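## Task

Press the blue bell's button one single time: drive it fully down, then let it rise fully again and rest there briefly. The bells sit loose on the table, so a press that shifts or topples the bell may not be credited, yet it still counts toward the total. A second press means failure. Touching the button of any other bell means failure, as does leaving any bell tipped over or moved from its spot. Whatever is only held in place by the robot at the end is not counted.

## Robot and tools

Robot: two 7-joint arms, left_arm and right_arm, each with a parallel gripper. The names are labels only; in the shared world frame left_arm sits on the +y side. World frame: origin on the table surface midway between the arms, +x out across the table, +z up, metres.

Tools.
execute_actions takes "actions", a list holding zero or one item, plus optional "pictures" (boolean, images come by default). An empty list just reports the state. A wait item is {"steps": N} with N up to 300 control steps (30 steps per second); it sends nothing new. A move item is {"rows": [...], "steps": N} with 1 to 15 rows and N at most 15 (default 15). Each row is applied for one step; if rows run out, the final row repeats. A rejected call sends nothing.

Row layout: one flat list of 16 numbers covering both arms, always all 16 even when one arm is idle: left_arm waist, shoulder, upper arm roll, elbow, forearm roll, wrist pitch, wrist roll, opening, then the same eight for right_arm. The seven joint values are absolute target angles in radians (the same values printed under Joint positions), not offsets. Stated ranges per arm: waist -6.283 to 6.283, shoulder -2.059 to 2.094, upper arm roll -6.283 to 6.283, elbow -0.192 to 3.927, forearm roll -6.283 to 6.283, wrist pitch -1.693 to 3.142, wrist roll -6.283 to 6.283. A target beyond a range end by over 0.010 rad, and outside the current angle, is refused; true ends may differ by up to 0.010 rad, and targets past the real end are clipped there, reported as "joint sent to its limit" (possibly about an earlier move). Opening is an absolute value in [-1, 1]: +1 fully open, -1 closed. To keep the current pose for an arm, repeat its present joint readings.

Motion limits: joint targets move at most 3.14 rad/s, with 0.16 s ramp-up, and all joints of an arm are timed to arrive together. Each step the target stays within 0.623 rad of the measured angle, and if the targets would shift the gripper over 70 mm from where it is, they are pulled back proportionally. So large moves take several calls. Arms keep heading to the last row while you think or wait, until they settle or a step is HELD.

zoom_image: {"camera": name, "region": [x0, y0, x1, y1]} in pixels of that camera's last image, top-left origin, at most 504 by 504. Cameras: cam_head_left, cam_head_right, cam_high, cam_low, cam_left_wrist, cam_right_wrist, all 504x504. Calibration (K, distortion, T_world_to_cam) is provided for projecting world points; fixed cameras may be off by roughly 2.3 degrees and 9 mm, and wrist camera poses are derived from joint readings.

finished_scene: {"scene": current scene number}. Only call it once the ring is done and every bell stands untouched and upright.

Reading results. The state line per arm gives end_effector_position (m) and end_effector_quat_wxyz in the world frame, plus linear and angular velocities; the printed hand position can be somewhat wrong, especially when the arm is stretched far. That point lies between the closed finger pads, about 2 cm short of the fingertips; fingers point along gripper +z and open along its y axis. Joint positions and Joint velocities list each arm's seven joints then the finger gap in metres (0.084 fully open). grip_measured is that gap on the command scale. "joint command not followed" means a clearance check altered or blocked joint targets; HELD flags steps where your row was partly or wholly not sent. Joint torque readings are whole drive outputs with offset and noise, nonzero even in free air. MOTOR HOT appears from 65 °C; at 80 °C an OVER-TEMPERATURE FAULT brakes that arm until it cools.

Ringing: position a fingertip (gripper closed is convenient) straight above the chosen button, lower until the button is fully depressed, then lift clear so it springs fully back, and pause. Press gently and vertically so the loose bell neither slides nor tips. Check camera images for colour before pressing; a wrong bell or a double press fails.

Avoid: knocking anything off the table, tipping or displacing bells, arms colliding or pushing on each other, hard contact. A TORQUE FAULT (load limits N m: waist 45, shoulder 45, upper arm roll 27, elbow 27, forearm roll 27, wrist pitch 18, wrist roll 18) stops the arm, backs the joint off, freezes it 10 s and drops the rest of the call. Smooth, short, low-effort motion is preferred.

Each tool is called by a JSON object that holds its "method" and its "body", one argument or row to a line.

## Session

{"method": "execute_actions", "body": {
  "actions": []
}}

Scene clock: 0.00 s of 5100.00 s.
left_arm: end_effector_position=(+0.1234, +0.4467, +0.2198) grip_measured=+1.00 end_effector_quat_wxyz=(+0.023, +0.675, +0.735, +0.048) end_effector_velocity=(-0.000, -0.000, -0.000) end_effector_angular_velocity=(-0.001, +0.001, +0.003) | right_arm: end_effector_position=(+0.6207, -0.2146, +0.2882) grip_measured=+1.00 end_effector_quat_wxyz=(+0.435, +0.550, +0.702, +0.123) end_effector_velocity=(-0.000, -0.000, -0.000) end_effector_angular_velocity=(-0.002, +0.001, -0.000)
Joint positions: left_arm=[ 1.219 -1.203 -0.04   0.268 -0.113  1.394 -0.489  0.084] | right_arm=[ 0.018 -0.059  0.051  0.933 -1.289  0.468 -0.579  0.084]
Joint velocities: left_arm=[ 0.002  0.    -0.    -0.     0.     0.001 -0.001  0.   ] | right_arm=[-0.     0.    -0.    -0.001 -0.001  0.001 -0.    -0.   ]
Joint torques (N m, as the arm reports them, + toward a larger angle): no reading

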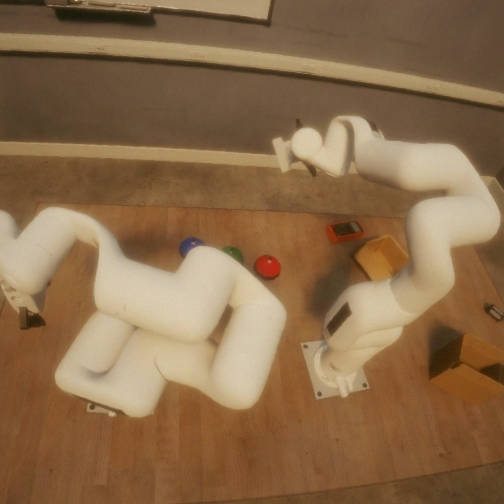

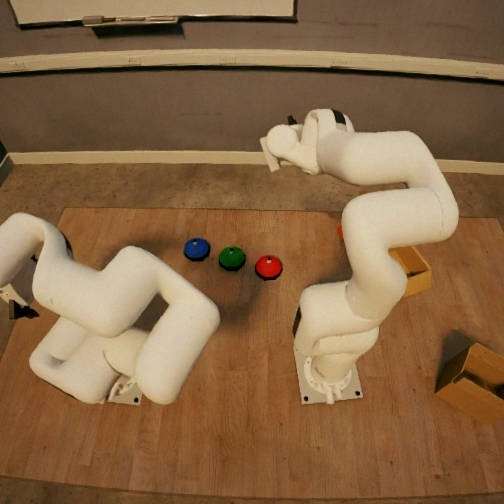

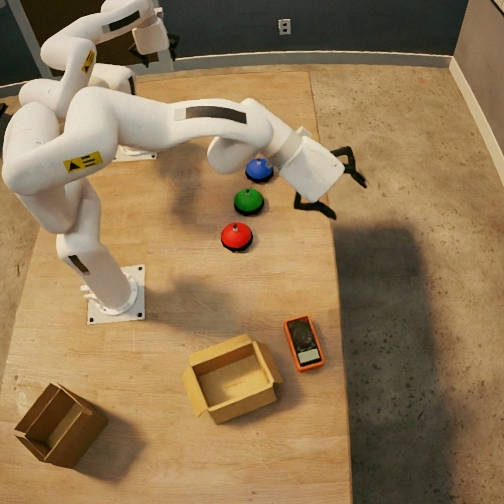

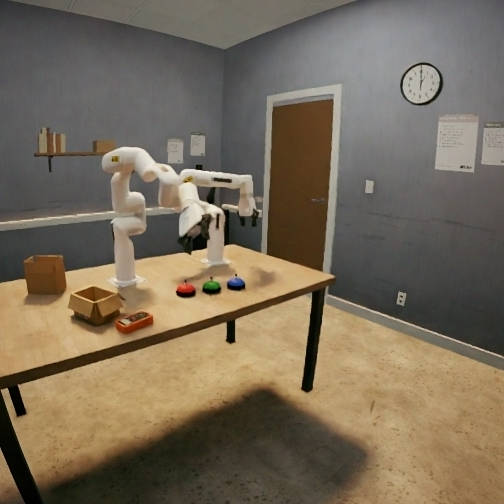

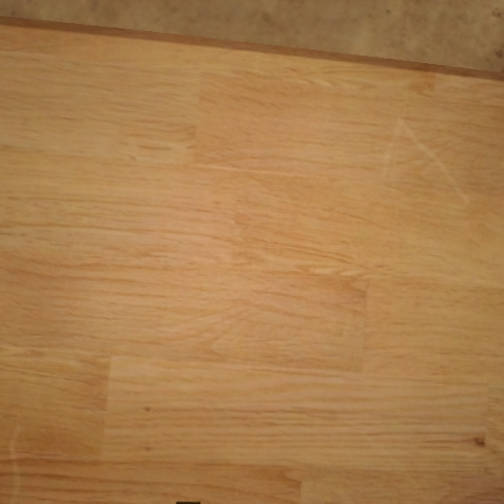

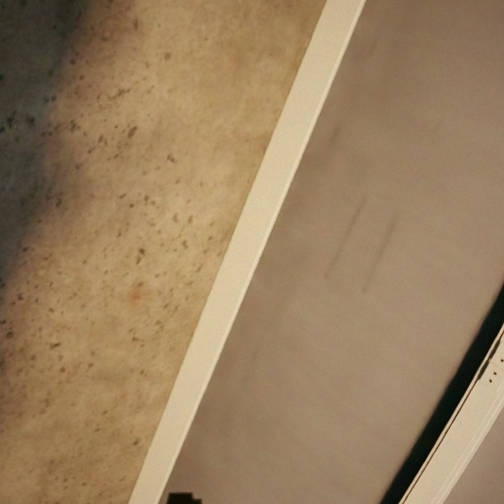

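{"method": "execute_actions", "body": {
  "actions": [
    {"rows":[[-0.337,-0.054,0,0.814,0,0.868,-0.489,-1,0.018,-0.059,0.051,0.933,-1.289,0.468,-0.579,1]]}
  ],
  "pictures": false
}}

{"method": "execute_actions", "body": {
  "actions": [
    {"steps":45}
  ]
}}

Scene clock: 13.90 s of 5100.00 s.
left_arm: end_effector_position=(+0.3125, +0.4690, +0.2719) grip_measured=-1.00 end_effector_quat_wxyz=(+0.009, +0.849, +0.518, +0.103) end_effector_velocity=(+0.409, -0.222, -0.173) end_effector_angular_velocity=(-0.170, +0.368, -1.276) | right_arm: end_effector_position=(+0.6206, -0.2145, +0.2880) grip_measured=+1.00 end_effector_quat_wxyz=(+0.435, +0.550, +0.703, +0.123) end_effector_velocity=(+0.001, -0.000, +0.000) end_effector_angular_velocity=(-0.001, -0.001, +0.000)
Joint positions: left_arm=[ 0.655 -0.64  -0.013  0.621 -0.04   1.056 -0.489  0.   ] | right_arm=[ 0.018 -0.059  0.051  0.933 -1.289  0.468 -0.579  0.084]
Joint velocities: left_arm=[-1.28   1.286  0.028  0.448  0.094 -0.438 -0.     0.   ] | right_arm=[ 0.     0.002 -0.     0.002 -0.003  0.     0.001  0.   ]
Joint torques (N m, as the arm reports them, + toward a larger angle): left_arm=[-0.51 -5.67 -0.84 10.63  0.38 -1.85  0.47] | right_arm=[ -0.28 -22.81  -0.05  17.66   0.16  -1.38  -0.87]
Steps of this call (steps 1 to 90: nothing new was sent; then 10.40 s passed at rest; steps 91 to 105: all 15 steps of this action). Readings (joint positions):
91: left_arm=[1.218 -1.202 -0.039 0.268 -0.113 1.393 -0.489] | right_arm=[0.018 -0.059 0.051 0.933 -1.289 0.468 -0.579]
92: left_arm=[1.208 -1.193 -0.039 0.275 -0.110 1.384 -0.489] | right_arm=[0.018 -0.059 0.051 0.933 -1.289 0.468 -0.579]
94: left_arm=[1.141 -1.126 -0.034 0.333 -0.098 1.327 -0.489] | right_arm=[0.018 -0.059 0.051 0.933 -1.289 0.468 -0.579]
98: left_arm=[0.969 -0.954 -0.024 0.468 -0.072 1.203 -0.489] | right_arm=[0.018 -0.059 0.051 0.933 -1.289 0.468 -0.579]
105: the state above

Scene clock: 15.40 s of 5100.00 s.
left_arm: end_effector_position=(+0.4164, +0.1231, +0.1487) grip_measured=-1.00 end_effector_quat_wxyz=(+0.000, +0.999, +0.050, +0.000) end_effector_velocity=(-0.000, -0.001, -0.000) end_effector_angular_velocity=(-0.000, +0.001, -0.002) | right_arm: end_effector_position=(+0.6206, -0.2145, +0.2880) grip_measured=+1.00 end_effector_quat_wxyz=(+0.435, +0.550, +0.703, +0.123) end_effector_velocity=(+0.000, -0.000, +0.001) end_effector_angular_velocity=(-0.001, -0.001, +0.000)
Joint positions: left_arm=[-0.337 -0.054  0.     0.814  0.     0.868 -0.489  0.   ] | right_arm=[ 0.018 -0.059  0.051  0.933 -1.289  0.468 -0.579  0.084]
Joint velocities: left_arm=[-0.001  0.001 -0.001 -0.    -0.    -0.     0.001  0.   ] | right_arm=[-0.    -0.    -0.     0.001 -0.001  0.    -0.001  0.   ]
Joint torques (N m, as the arm reports them, + toward a larger angle): left_arm=[ -0.43 -14.13   0.12  11.14   0.4   -2.01   0.46] | right_arm=[ -0.28 -22.87  -0.03  17.49   0.15  -1.3   -0.84]
Steps of this call (steps 1 to 45: the robot went on to your last target). Readings (joint positions):
1: left_arm=[0.612 -0.597 -0.012 0.635 -0.037 1.042 -0.489] | right_arm=[0.018 -0.059 0.051 0.933 -1.289 0.468 -0.579]
2: left_arm=[0.571 -0.557 -0.011 0.648 -0.035 1.029 -0.489] | right_arm=[0.018 -0.059 0.051 0.933 -1.289 0.468 -0.579]
4: left_arm=[0.488 -0.485 -0.010 0.670 -0.030 1.007 -0.489] | right_arm=[0.018 -0.059 0.051 0.933 -1.289 0.468 -0.579]
8: left_arm=[0.321 -0.372 -0.007 0.707 -0.022 0.971 -0.489] | right_arm=[0.018 -0.059 0.051 0.933 -1.289 0.468 -0.579]
45: the state above
All arms were judged still, so your last target was given up. Only a new action makes them travel on or press farther. Fingers that are still opening or closing keep moving.
camera_calibration (this result's frames):
cam_left_wrist: T_world_to_cam=[[0.097059, -0.995077, 0.0200455, 0.106674], [-0.995271, -0.0971169, -0.00193128, 0.494764], [0.00386853, -0.0197632, -0.999797, 0.281501], [0, 0, 0, 1]] pos_world=[0.480982, 0.159762, 0.280261]
cam_right_wrist: T_world_to_cam=[[0.655546, 0.372664, 0.656796, -0.484221], [0.0241664, -0.879657, 0.474994, -0.269653], [0.754769, -0.295508, -0.585661, -0.237321], [0, 0, 0, 1]] pos_world=[0.503068, -0.126881, 0.307129]

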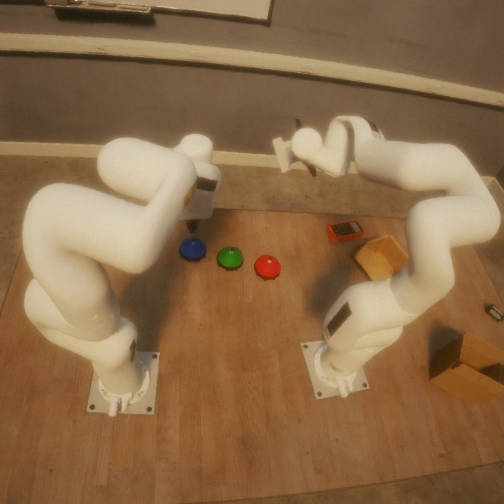

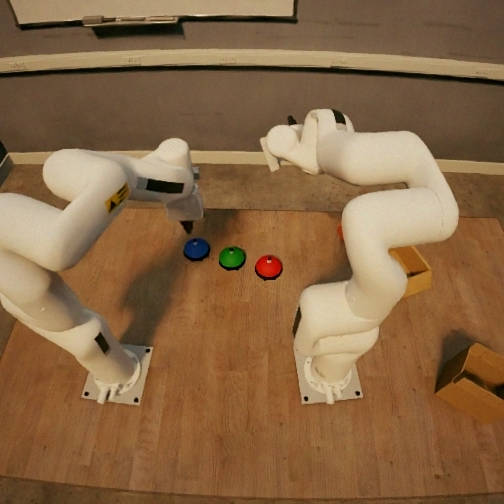

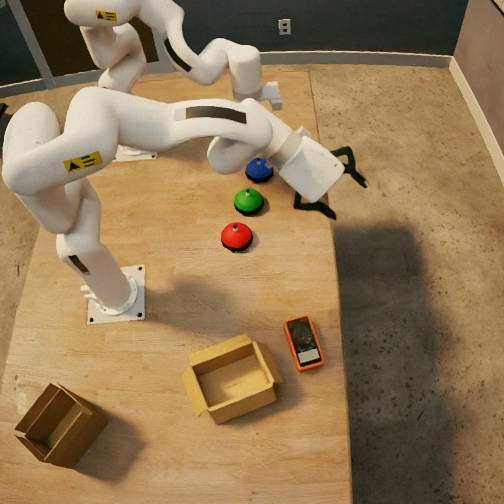

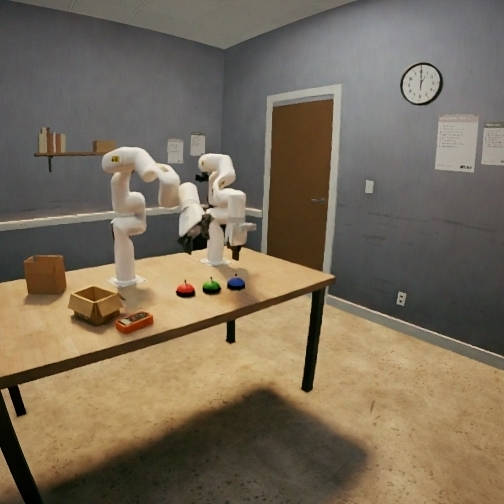

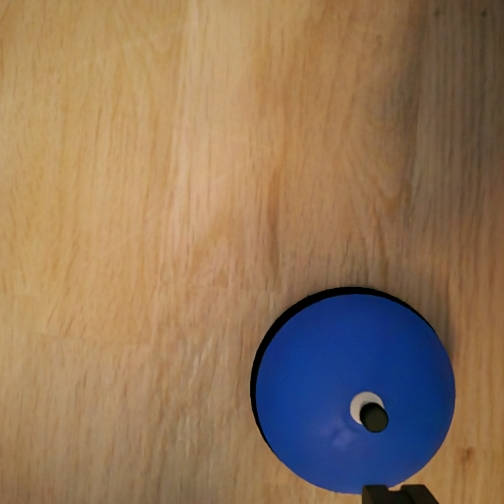

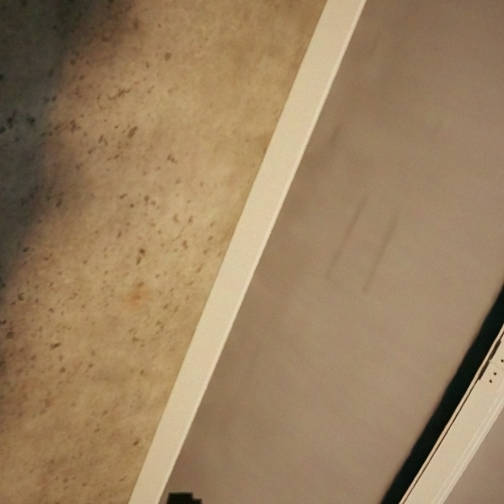

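{"method": "execute_actions", "body": {
  "actions": [
    {"rows":[[-0.359,0.0917,0,0.8205,0,0.729,-0.489,-1,0.018,-0.059,0.051,0.933,-1.289,0.468,-0.579,1]]}
  ]
}}

Scene clock: 21.30 s of 5100.00 s.
left_arm: end_effector_position=(+0.4289, +0.1075, +0.0996) grip_measured=-1.00 end_effector_quat_wxyz=(+0.000, +0.999, +0.039, +0.001) end_effector_velocity=(-0.009, +0.002, -0.010) end_effector_angular_velocity=(+0.010, +0.024, -0.004) | right_arm: end_effector_position=(+0.6206, -0.2145, +0.2880) grip_measured=+1.00 end_effector_quat_wxyz=(+0.435, +0.550, +0.703, +0.123) end_effector_velocity=(-0.000, +0.001, +0.001) end_effector_angular_velocity=(+0.002, -0.001, +0.001)
Joint positions: left_arm=[-0.359  0.09   0.     0.821  0.     0.729 -0.489  0.   ] | right_arm=[ 0.018 -0.059  0.051  0.933 -1.289  0.468 -0.579  0.084]
Joint velocities: left_arm=[-0.001  0.01  -0.003 -0.014  0.     0.002  0.     0.   ] | right_arm=[-0.    -0.001  0.001 -0.     0.001 -0.001  0.001 -0.   ]
Joint torques (N m, as the arm reports them, + toward a larger angle): left_arm=[ -0.43 -15.82   0.09  10.46   0.39  -2.05   0.45] | right_arm=[ -0.04 -22.88  -0.12  17.65   0.18  -1.29  -0.82]
Steps of this call (steps 1 to 90: nothing new was sent; then 2.40 s passed at rest; steps 91 to 105: all 15 steps of this action). Readings (joint positions):
91: left_arm=[-0.337 -0.053 0.000 0.814 -0.000 0.867 -0.489] | right_arm=[0.018 -0.059 0.051 0.933 -1.289 0.468 -0.579]
92: left_arm=[-0.339 -0.045 0.000 0.816 0.000 0.856 -0.489] | right_arm=[0.018 -0.059 0.051 0.933 -1.289 0.468 -0.579]
94: left_arm=[-0.348 0.015 0.001 0.823 0.000 0.793 -0.489] | right_arm=[0.018 -0.059 0.051 0.933 -1.289 0.468 -0.579]
98: left_arm=[-0.359 0.097 -0.001 0.813 -0.000 0.734 -0.489] | right_arm=[0.018 -0.059 0.051 0.933 -1.289 0.468 -0.579]
105: the state above
camera_calibration (this result's frames):
cam_left_wrist: T_world_to_cam=[[0.0751943, -0.996947, 0.0210182, 0.10043], [-0.997154, -0.0752907, -0.00383018, 0.504246], [0.00540097, -0.0206704, -0.999772, 0.231442], [0, 0, 0, 1]] pos_world=[0.494009, 0.142873, 0.23121]
cam_right_wrist: T_world_to_cam=[[0.655546, 0.372664, 0.656796, -0.484221], [0.0241664, -0.879657, 0.474994, -0.269653], [0.754769, -0.295508, -0.585661, -0.237321], [0, 0, 0, 1]] pos_world=[0.503068, -0.126881, 0.307129]

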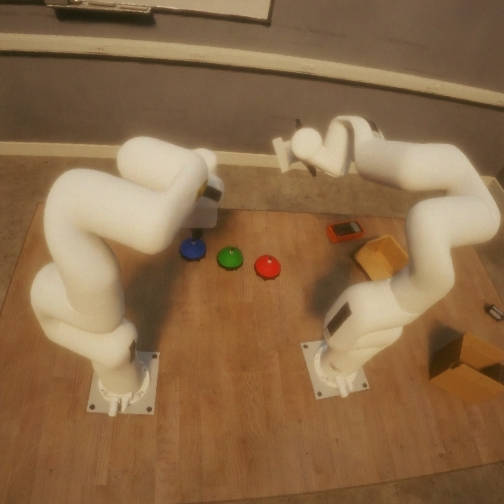

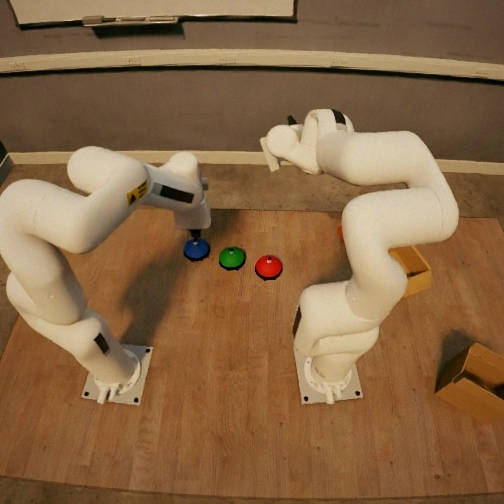

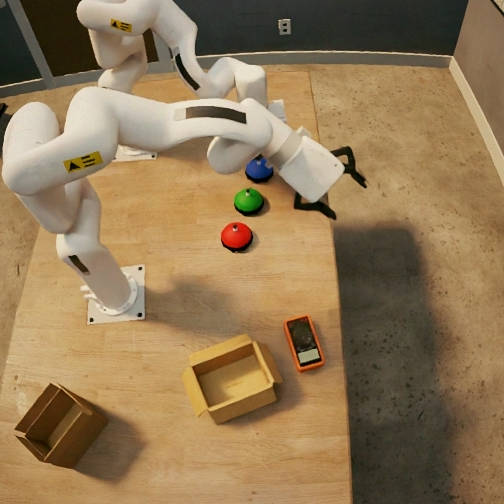

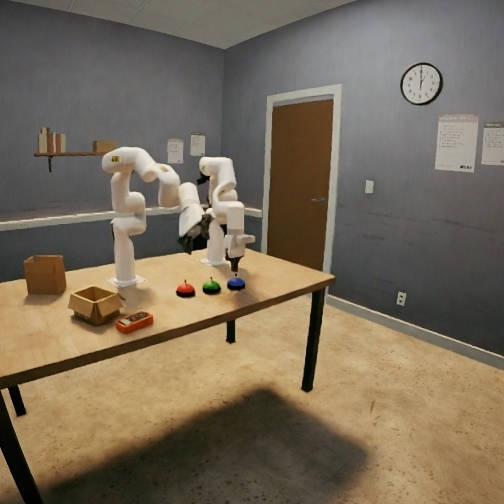

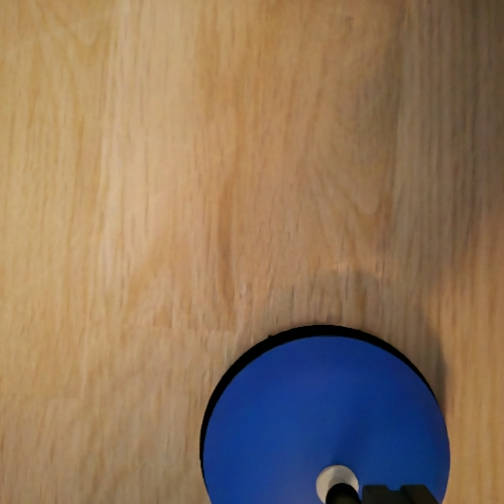

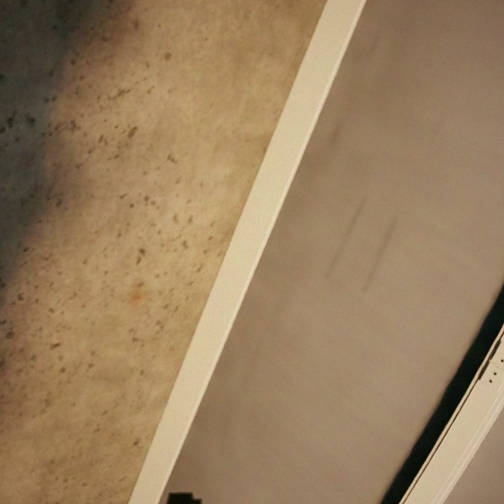

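{"method": "zoom_image", "body": {
  "camera": "cam_head_right",
  "region": [160, 200, 240, 280]
}}

{"method": "zoom_image", "body": {
  "camera": "cam_low",
  "region": [200, 230, 270, 300]
}}

Region (160, 200, 240, 280) of cam_head_right's 504x504 image, scaled by 6.300, with more detail than that image has.

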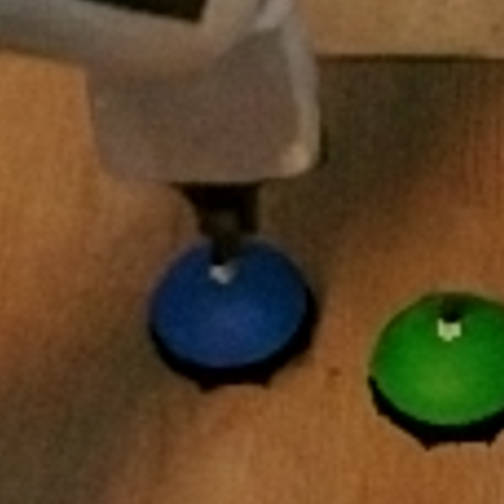

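Region (200, 230, 270, 300) of cam_low's 504x504 image, scaled by 7.200, with more detail than that image has.

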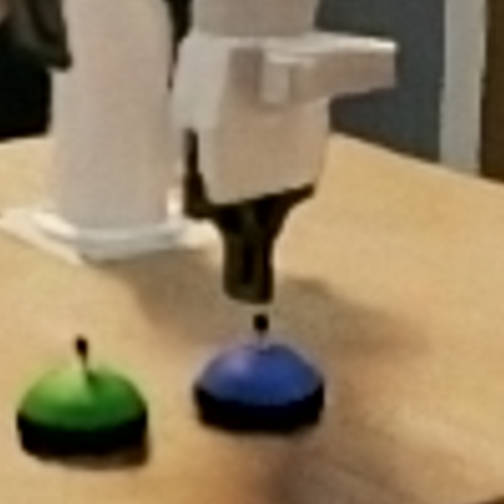

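{"method": "execute_actions", "body": {
  "actions": [
    {"rows":[[-0.345,0.0917,0,0.8205,0,0.729,-0.489,-1,0.018,-0.059,0.051,0.933,-1.289,0.468,-0.579,1],[-0.345,0.0917,0,0.8205,0,0.729,-0.489,-1,0.018,-0.059,0.051,0.933,-1.289,0.468,-0.579,1],[-0.345,0.0917,0,0.8205,0,0.729,-0.489,-1,0.018,-0.059,0.051,0.933,-1.289,0.468,-0.579,1],[-0.345,0.0917,0,0.8205,0,0.729,-0.489,-1,0.018,-0.059,0.051,0.933,-1.289,0.468,-0.579,1],[-0.345,0.0917,0,0.8205,0,0.729,-0.489,-1,0.018,-0.059,0.051,0.933,-1.289,0.468,-0.579,1],[-0.345,0.104,0,0.8165,0,0.713,-0.489,-1,0.018,-0.059,0.051,0.933,-1.289,0.468,-0.579,1],[-0.345,0.116,0,0.8124,0,0.697,-0.489,-1,0.018,-0.059,0.051,0.933,-1.289,0.468,-0.579,1],[-0.345,0.128,0,0.8084,0,0.681,-0.489,-1,0.018,-0.059,0.051,0.933,-1.289,0.468,-0.579,1],[-0.345,0.1394,0,0.8043,0,0.665,-0.489,-1,0.018,-0.059,0.051,0.933,-1.289,0.468,-0.579,1]]}
  ]
}}

{"method": "zoom_image", "body": {
  "camera": "cam_low",
  "region": [200, 230, 270, 300]
}}

Scene clock: 37.07 s of 5100.00 s.
left_arm: end_effector_position=(+0.4335, +0.1120, +0.0807) grip_measured=-1.00 end_effector_quat_wxyz=(+0.002, +0.999, +0.046, +0.004) end_effector_velocity=(-0.003, +0.001, -0.004) end_effector_angular_velocity=(-0.000, -0.000, -0.001) | right_arm: end_effector_position=(+0.6206, -0.2145, +0.2880) grip_measured=+1.00 end_effector_quat_wxyz=(+0.435, +0.550, +0.703, +0.123) end_effector_velocity=(+0.000, +0.000, +0.000) end_effector_angular_velocity=(+0.000, -0.001, +0.001)
Joint positions: left_arm=[-0.345  0.134 -0.     0.809  0.     0.666 -0.489  0.   ] | right_arm=[ 0.018 -0.059  0.051  0.933 -1.289  0.468 -0.579  0.084]
Joint velocities: left_arm=[-0.     0.    -0.    -0.013  0.    -0.014  0.     0.   ] | right_arm=[-0.     0.     0.     0.001 -0.001 -0.001  0.001  0.   ]
Joint torques (N m, as the arm reports them, + toward a larger angle): left_arm=[-0.45 -6.52  0.04  5.42  0.27 -2.27  0.48] | right_arm=[ -0.27 -22.76  -0.18  17.6    0.03  -1.39  -0.85]
Steps of this call (steps 1 to 15: the robot went on to your last target; steps 16 to 90: nothing new was sent; then 12.27 s passed at rest; steps 91 to 105: all 15 steps of this action). Readings (joint positions):
91: left_arm=[-0.358 0.092 -0.000 0.820 0.000 0.729 -0.489] | right_arm=[0.018 -0.059 0.051 0.933 -1.289 0.468 -0.579]
92: left_arm=[-0.355 0.092 -0.001 0.821 0.000 0.729 -0.489] | right_arm=[0.018 -0.059 0.051 0.933 -1.289 0.468 -0.579]
94: left_arm=[-0.348 0.092 0.000 0.821 -0.000 0.729 -0.489] | right_arm=[0.018 -0.059 0.051 0.933 -1.289 0.468 -0.579]
98: left_arm=[-0.345 0.101 0.001 0.818 0.000 0.714 -0.489] | right_arm=[0.018 -0.059 0.051 0.933 -1.289 0.468 -0.579]
105: the state above
camera_calibration (this result's frames):
cam_left_wrist: T_world_to_cam=[[0.0884779, -0.995782, 0.0242909, 0.0988393], [-0.996005, -0.088741, -0.00997503, 0.510574], [0.0120886, -0.0233113, -0.999655, 0.210059], [0, 0, 0, 1]] pos_world=[0.49725, 0.148628, 0.212678]
cam_right_wrist: T_world_to_cam=[[0.655546, 0.372664, 0.656796, -0.484221], [0.0241665, -0.879657, 0.474994, -0.269653], [0.754769, -0.295508, -0.585661, -0.237321], [0, 0, 0, 1]] pos_world=[0.503068, -0.126881, 0.307129]

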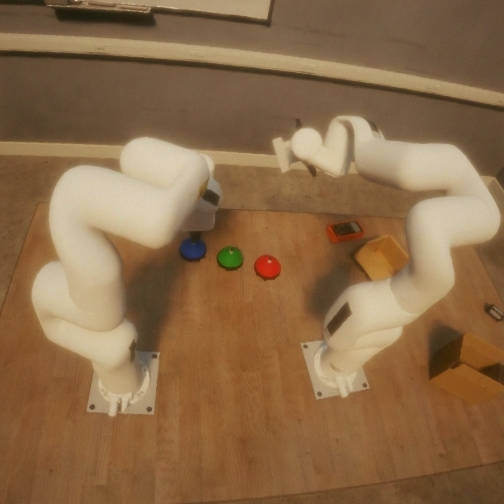

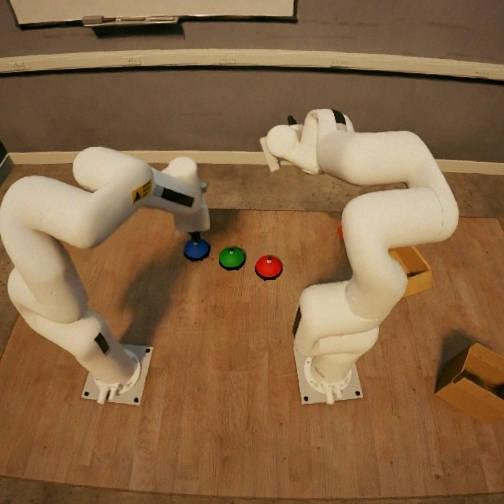

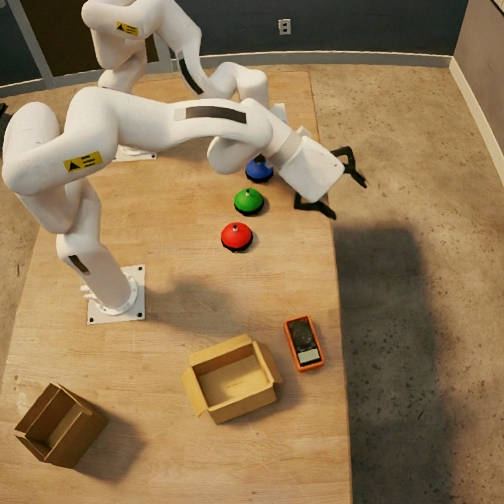

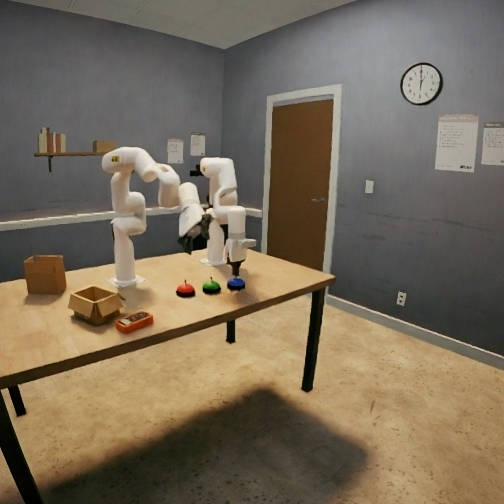

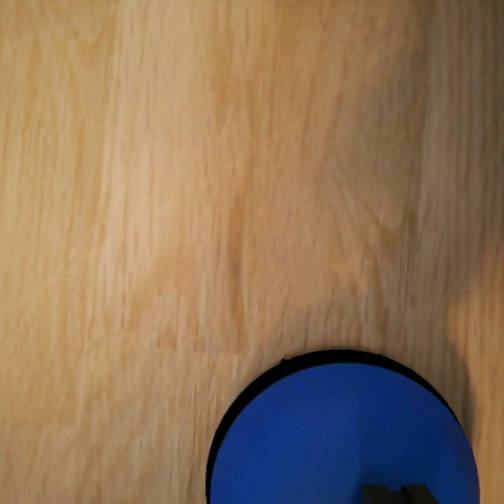

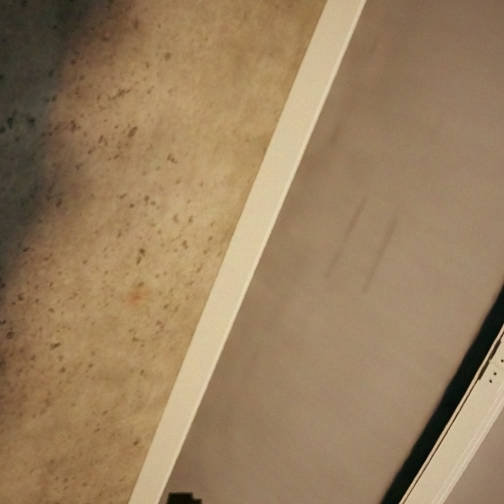

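Region (200, 230, 270, 300) of cam_low's 504x504 image, scaled by 7.200, with more detail than that image has.

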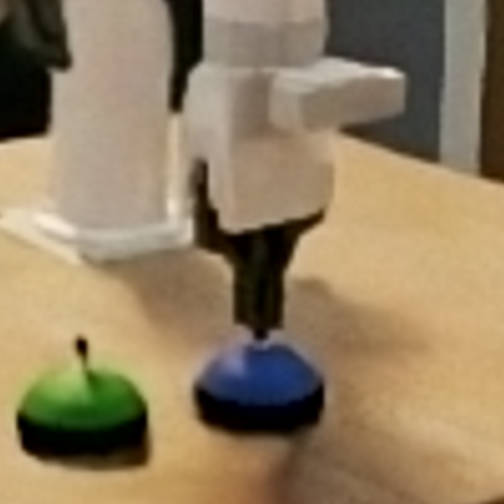

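Bottomed out (~20 N). Lift.

{"method": "execute_actions", "body": {
  "actions": [
    {"rows":[[-0.345,0.07,0,0.8205,0,0.75,-0.489,-1,0.018,-0.059,0.051,0.933,-1.289,0.468,-0.579,1]]}
  ],
  "pictures": false
}}

{"method": "execute_actions", "body": {
  "actions": [
    {"steps":15}
  ],
  "pictures": false
}}

{"method": "finished_scene", "body": {
  "scene": 1
}}

Scene clock: 41.60 s of 5100.00 s.
left_arm: end_effector_position=(+0.4281, +0.1144, +0.1050) grip_measured=-1.00 end_effector_quat_wxyz=(-0.001, +0.999, +0.046, -0.002) end_effector_velocity=(+0.008, -0.004, +0.011) end_effector_angular_velocity=(-0.012, -0.027, -0.002) | right_arm: end_effector_position=(+0.6206, -0.2145, +0.2880) grip_measured=+1.00 end_effector_quat_wxyz=(+0.435, +0.550, +0.703, +0.123) end_effector_velocity=(+0.000, +0.001, +0.001) end_effector_angular_velocity=(+0.000, -0.002, +0.001)
Joint positions: left_arm=[-0.345  0.072  0.     0.819 -0.     0.75  -0.489  0.   ] | right_arm=[ 0.018 -0.059  0.051  0.933 -1.289  0.468 -0.579  0.084]
Joint velocities: left_arm=[-0.001 -0.013 -0.     0.014 -0.    -0.003  0.     0.   ] | right_arm=[ 0.    -0.001  0.001  0.001  0.    -0.001 -0.    -0.   ]
Joint torques (N m, as the arm reports them, + toward a larger angle): left_arm=[ -0.38 -15.    -0.03  10.36   0.3   -1.99   0.44] | right_arm=[ -0.22 -22.9    0.03  17.58   0.03  -1.29  -0.84]
Steps of this call (steps 1 to 15: the robot went on to your last target; steps 16 to 90: nothing new was sent; then 1.03 s passed at rest; steps 91 to 105: all 15 steps of this action). Readings (joint positions):
91: left_arm=[-0.345 0.134 -0.000 0.807 0.000 0.666 -0.489] | right_arm=[0.018 -0.059 0.051 0.933 -1.289 0.468 -0.579]
92: left_arm=[-0.345 0.129 0.000 0.808 0.000 0.676 -0.489] | right_arm=[0.018 -0.059 0.051 0.933 -1.289 0.468 -0.579]
94: left_arm=[-0.345 0.100 0.000 0.804 -0.000 0.725 -0.489] | right_arm=[0.018 -0.059 0.051 0.933 -1.289 0.468 -0.579]
98: left_arm=[-0.345 0.074 0.000 0.815 0.000 0.750 -0.489] | right_arm=[0.018 -0.059 0.051 0.933 -1.289 0.468 -0.579]
105: the state above

Scene clock: 42.10 s of 5100.00 s.
left_arm: end_effector_position=(+0.4291, +0.1139, +0.1065) grip_measured=-1.00 end_effector_quat_wxyz=(+0.000, +0.999, +0.046, +0.000) end_effector_velocity=(+0.001, +0.000, +0.001) end_effector_angular_velocity=(-0.002, -0.002, +0.003) | right_arm: end_effector_position=(+0.6206, -0.2145, +0.2880) grip_measured=+1.00 end_effector_quat_wxyz=(+0.435, +0.550, +0.703, +0.123) end_effector_velocity=(+0.000, +0.000, +0.000) end_effector_angular_velocity=(+0.000, -0.000, +0.001)
Joint positions: left_arm=[-0.345  0.07   0.     0.82  -0.     0.75  -0.489  0.   ] | right_arm=[ 0.018 -0.059  0.051  0.933 -1.289  0.468 -0.579  0.084]
Joint velocities: left_arm=[ 0.002 -0.001  0.     0.001 -0.001 -0.001 -0.     0.   ] | right_arm=[ 0.     0.     0.     0.    -0.001 -0.001  0.     0.   ]
Joint torques (N m, as the arm reports them, + toward a larger angle): left_arm=[ -0.34 -15.46   0.03  10.53   0.37  -2.04   0.42] | right_arm=[ -0.18 -22.82  -0.07  17.54   0.15  -1.34  -0.81]
Steps of this call (steps 1 to 15: the robot went on to your last target). Readings (joint positions):
1: left_arm=[-0.345 0.072 0.000 0.819 -0.000 0.750 -0.489] | right_arm=[0.018 -0.059 0.051 0.933 -1.289 0.468 -0.579]
2: left_arm=[-0.345 0.071 0.000 0.820 -0.000 0.750 -0.489] | right_arm=[0.018 -0.059 0.051 0.933 -1.289 0.468 -0.579]
4: left_arm=[-0.345 0.071 0.000 0.820 -0.000 0.750 -0.489] | right_arm=[0.018 -0.059 0.051 0.933 -1.289 0.468 -0.579]
8: left_arm=[-0.345 0.070 0.000 0.820 -0.000 0.750 -0.489] | right_arm=[0.018 -0.059 0.051 0.933 -1.289 0.468 -0.579]
15: the state above
All arms were judged still, so your last target was given up. Only a new action makes them travel on or press farther. Fingers that are still opening or closing keep moving.

The scene is finished: the task was done.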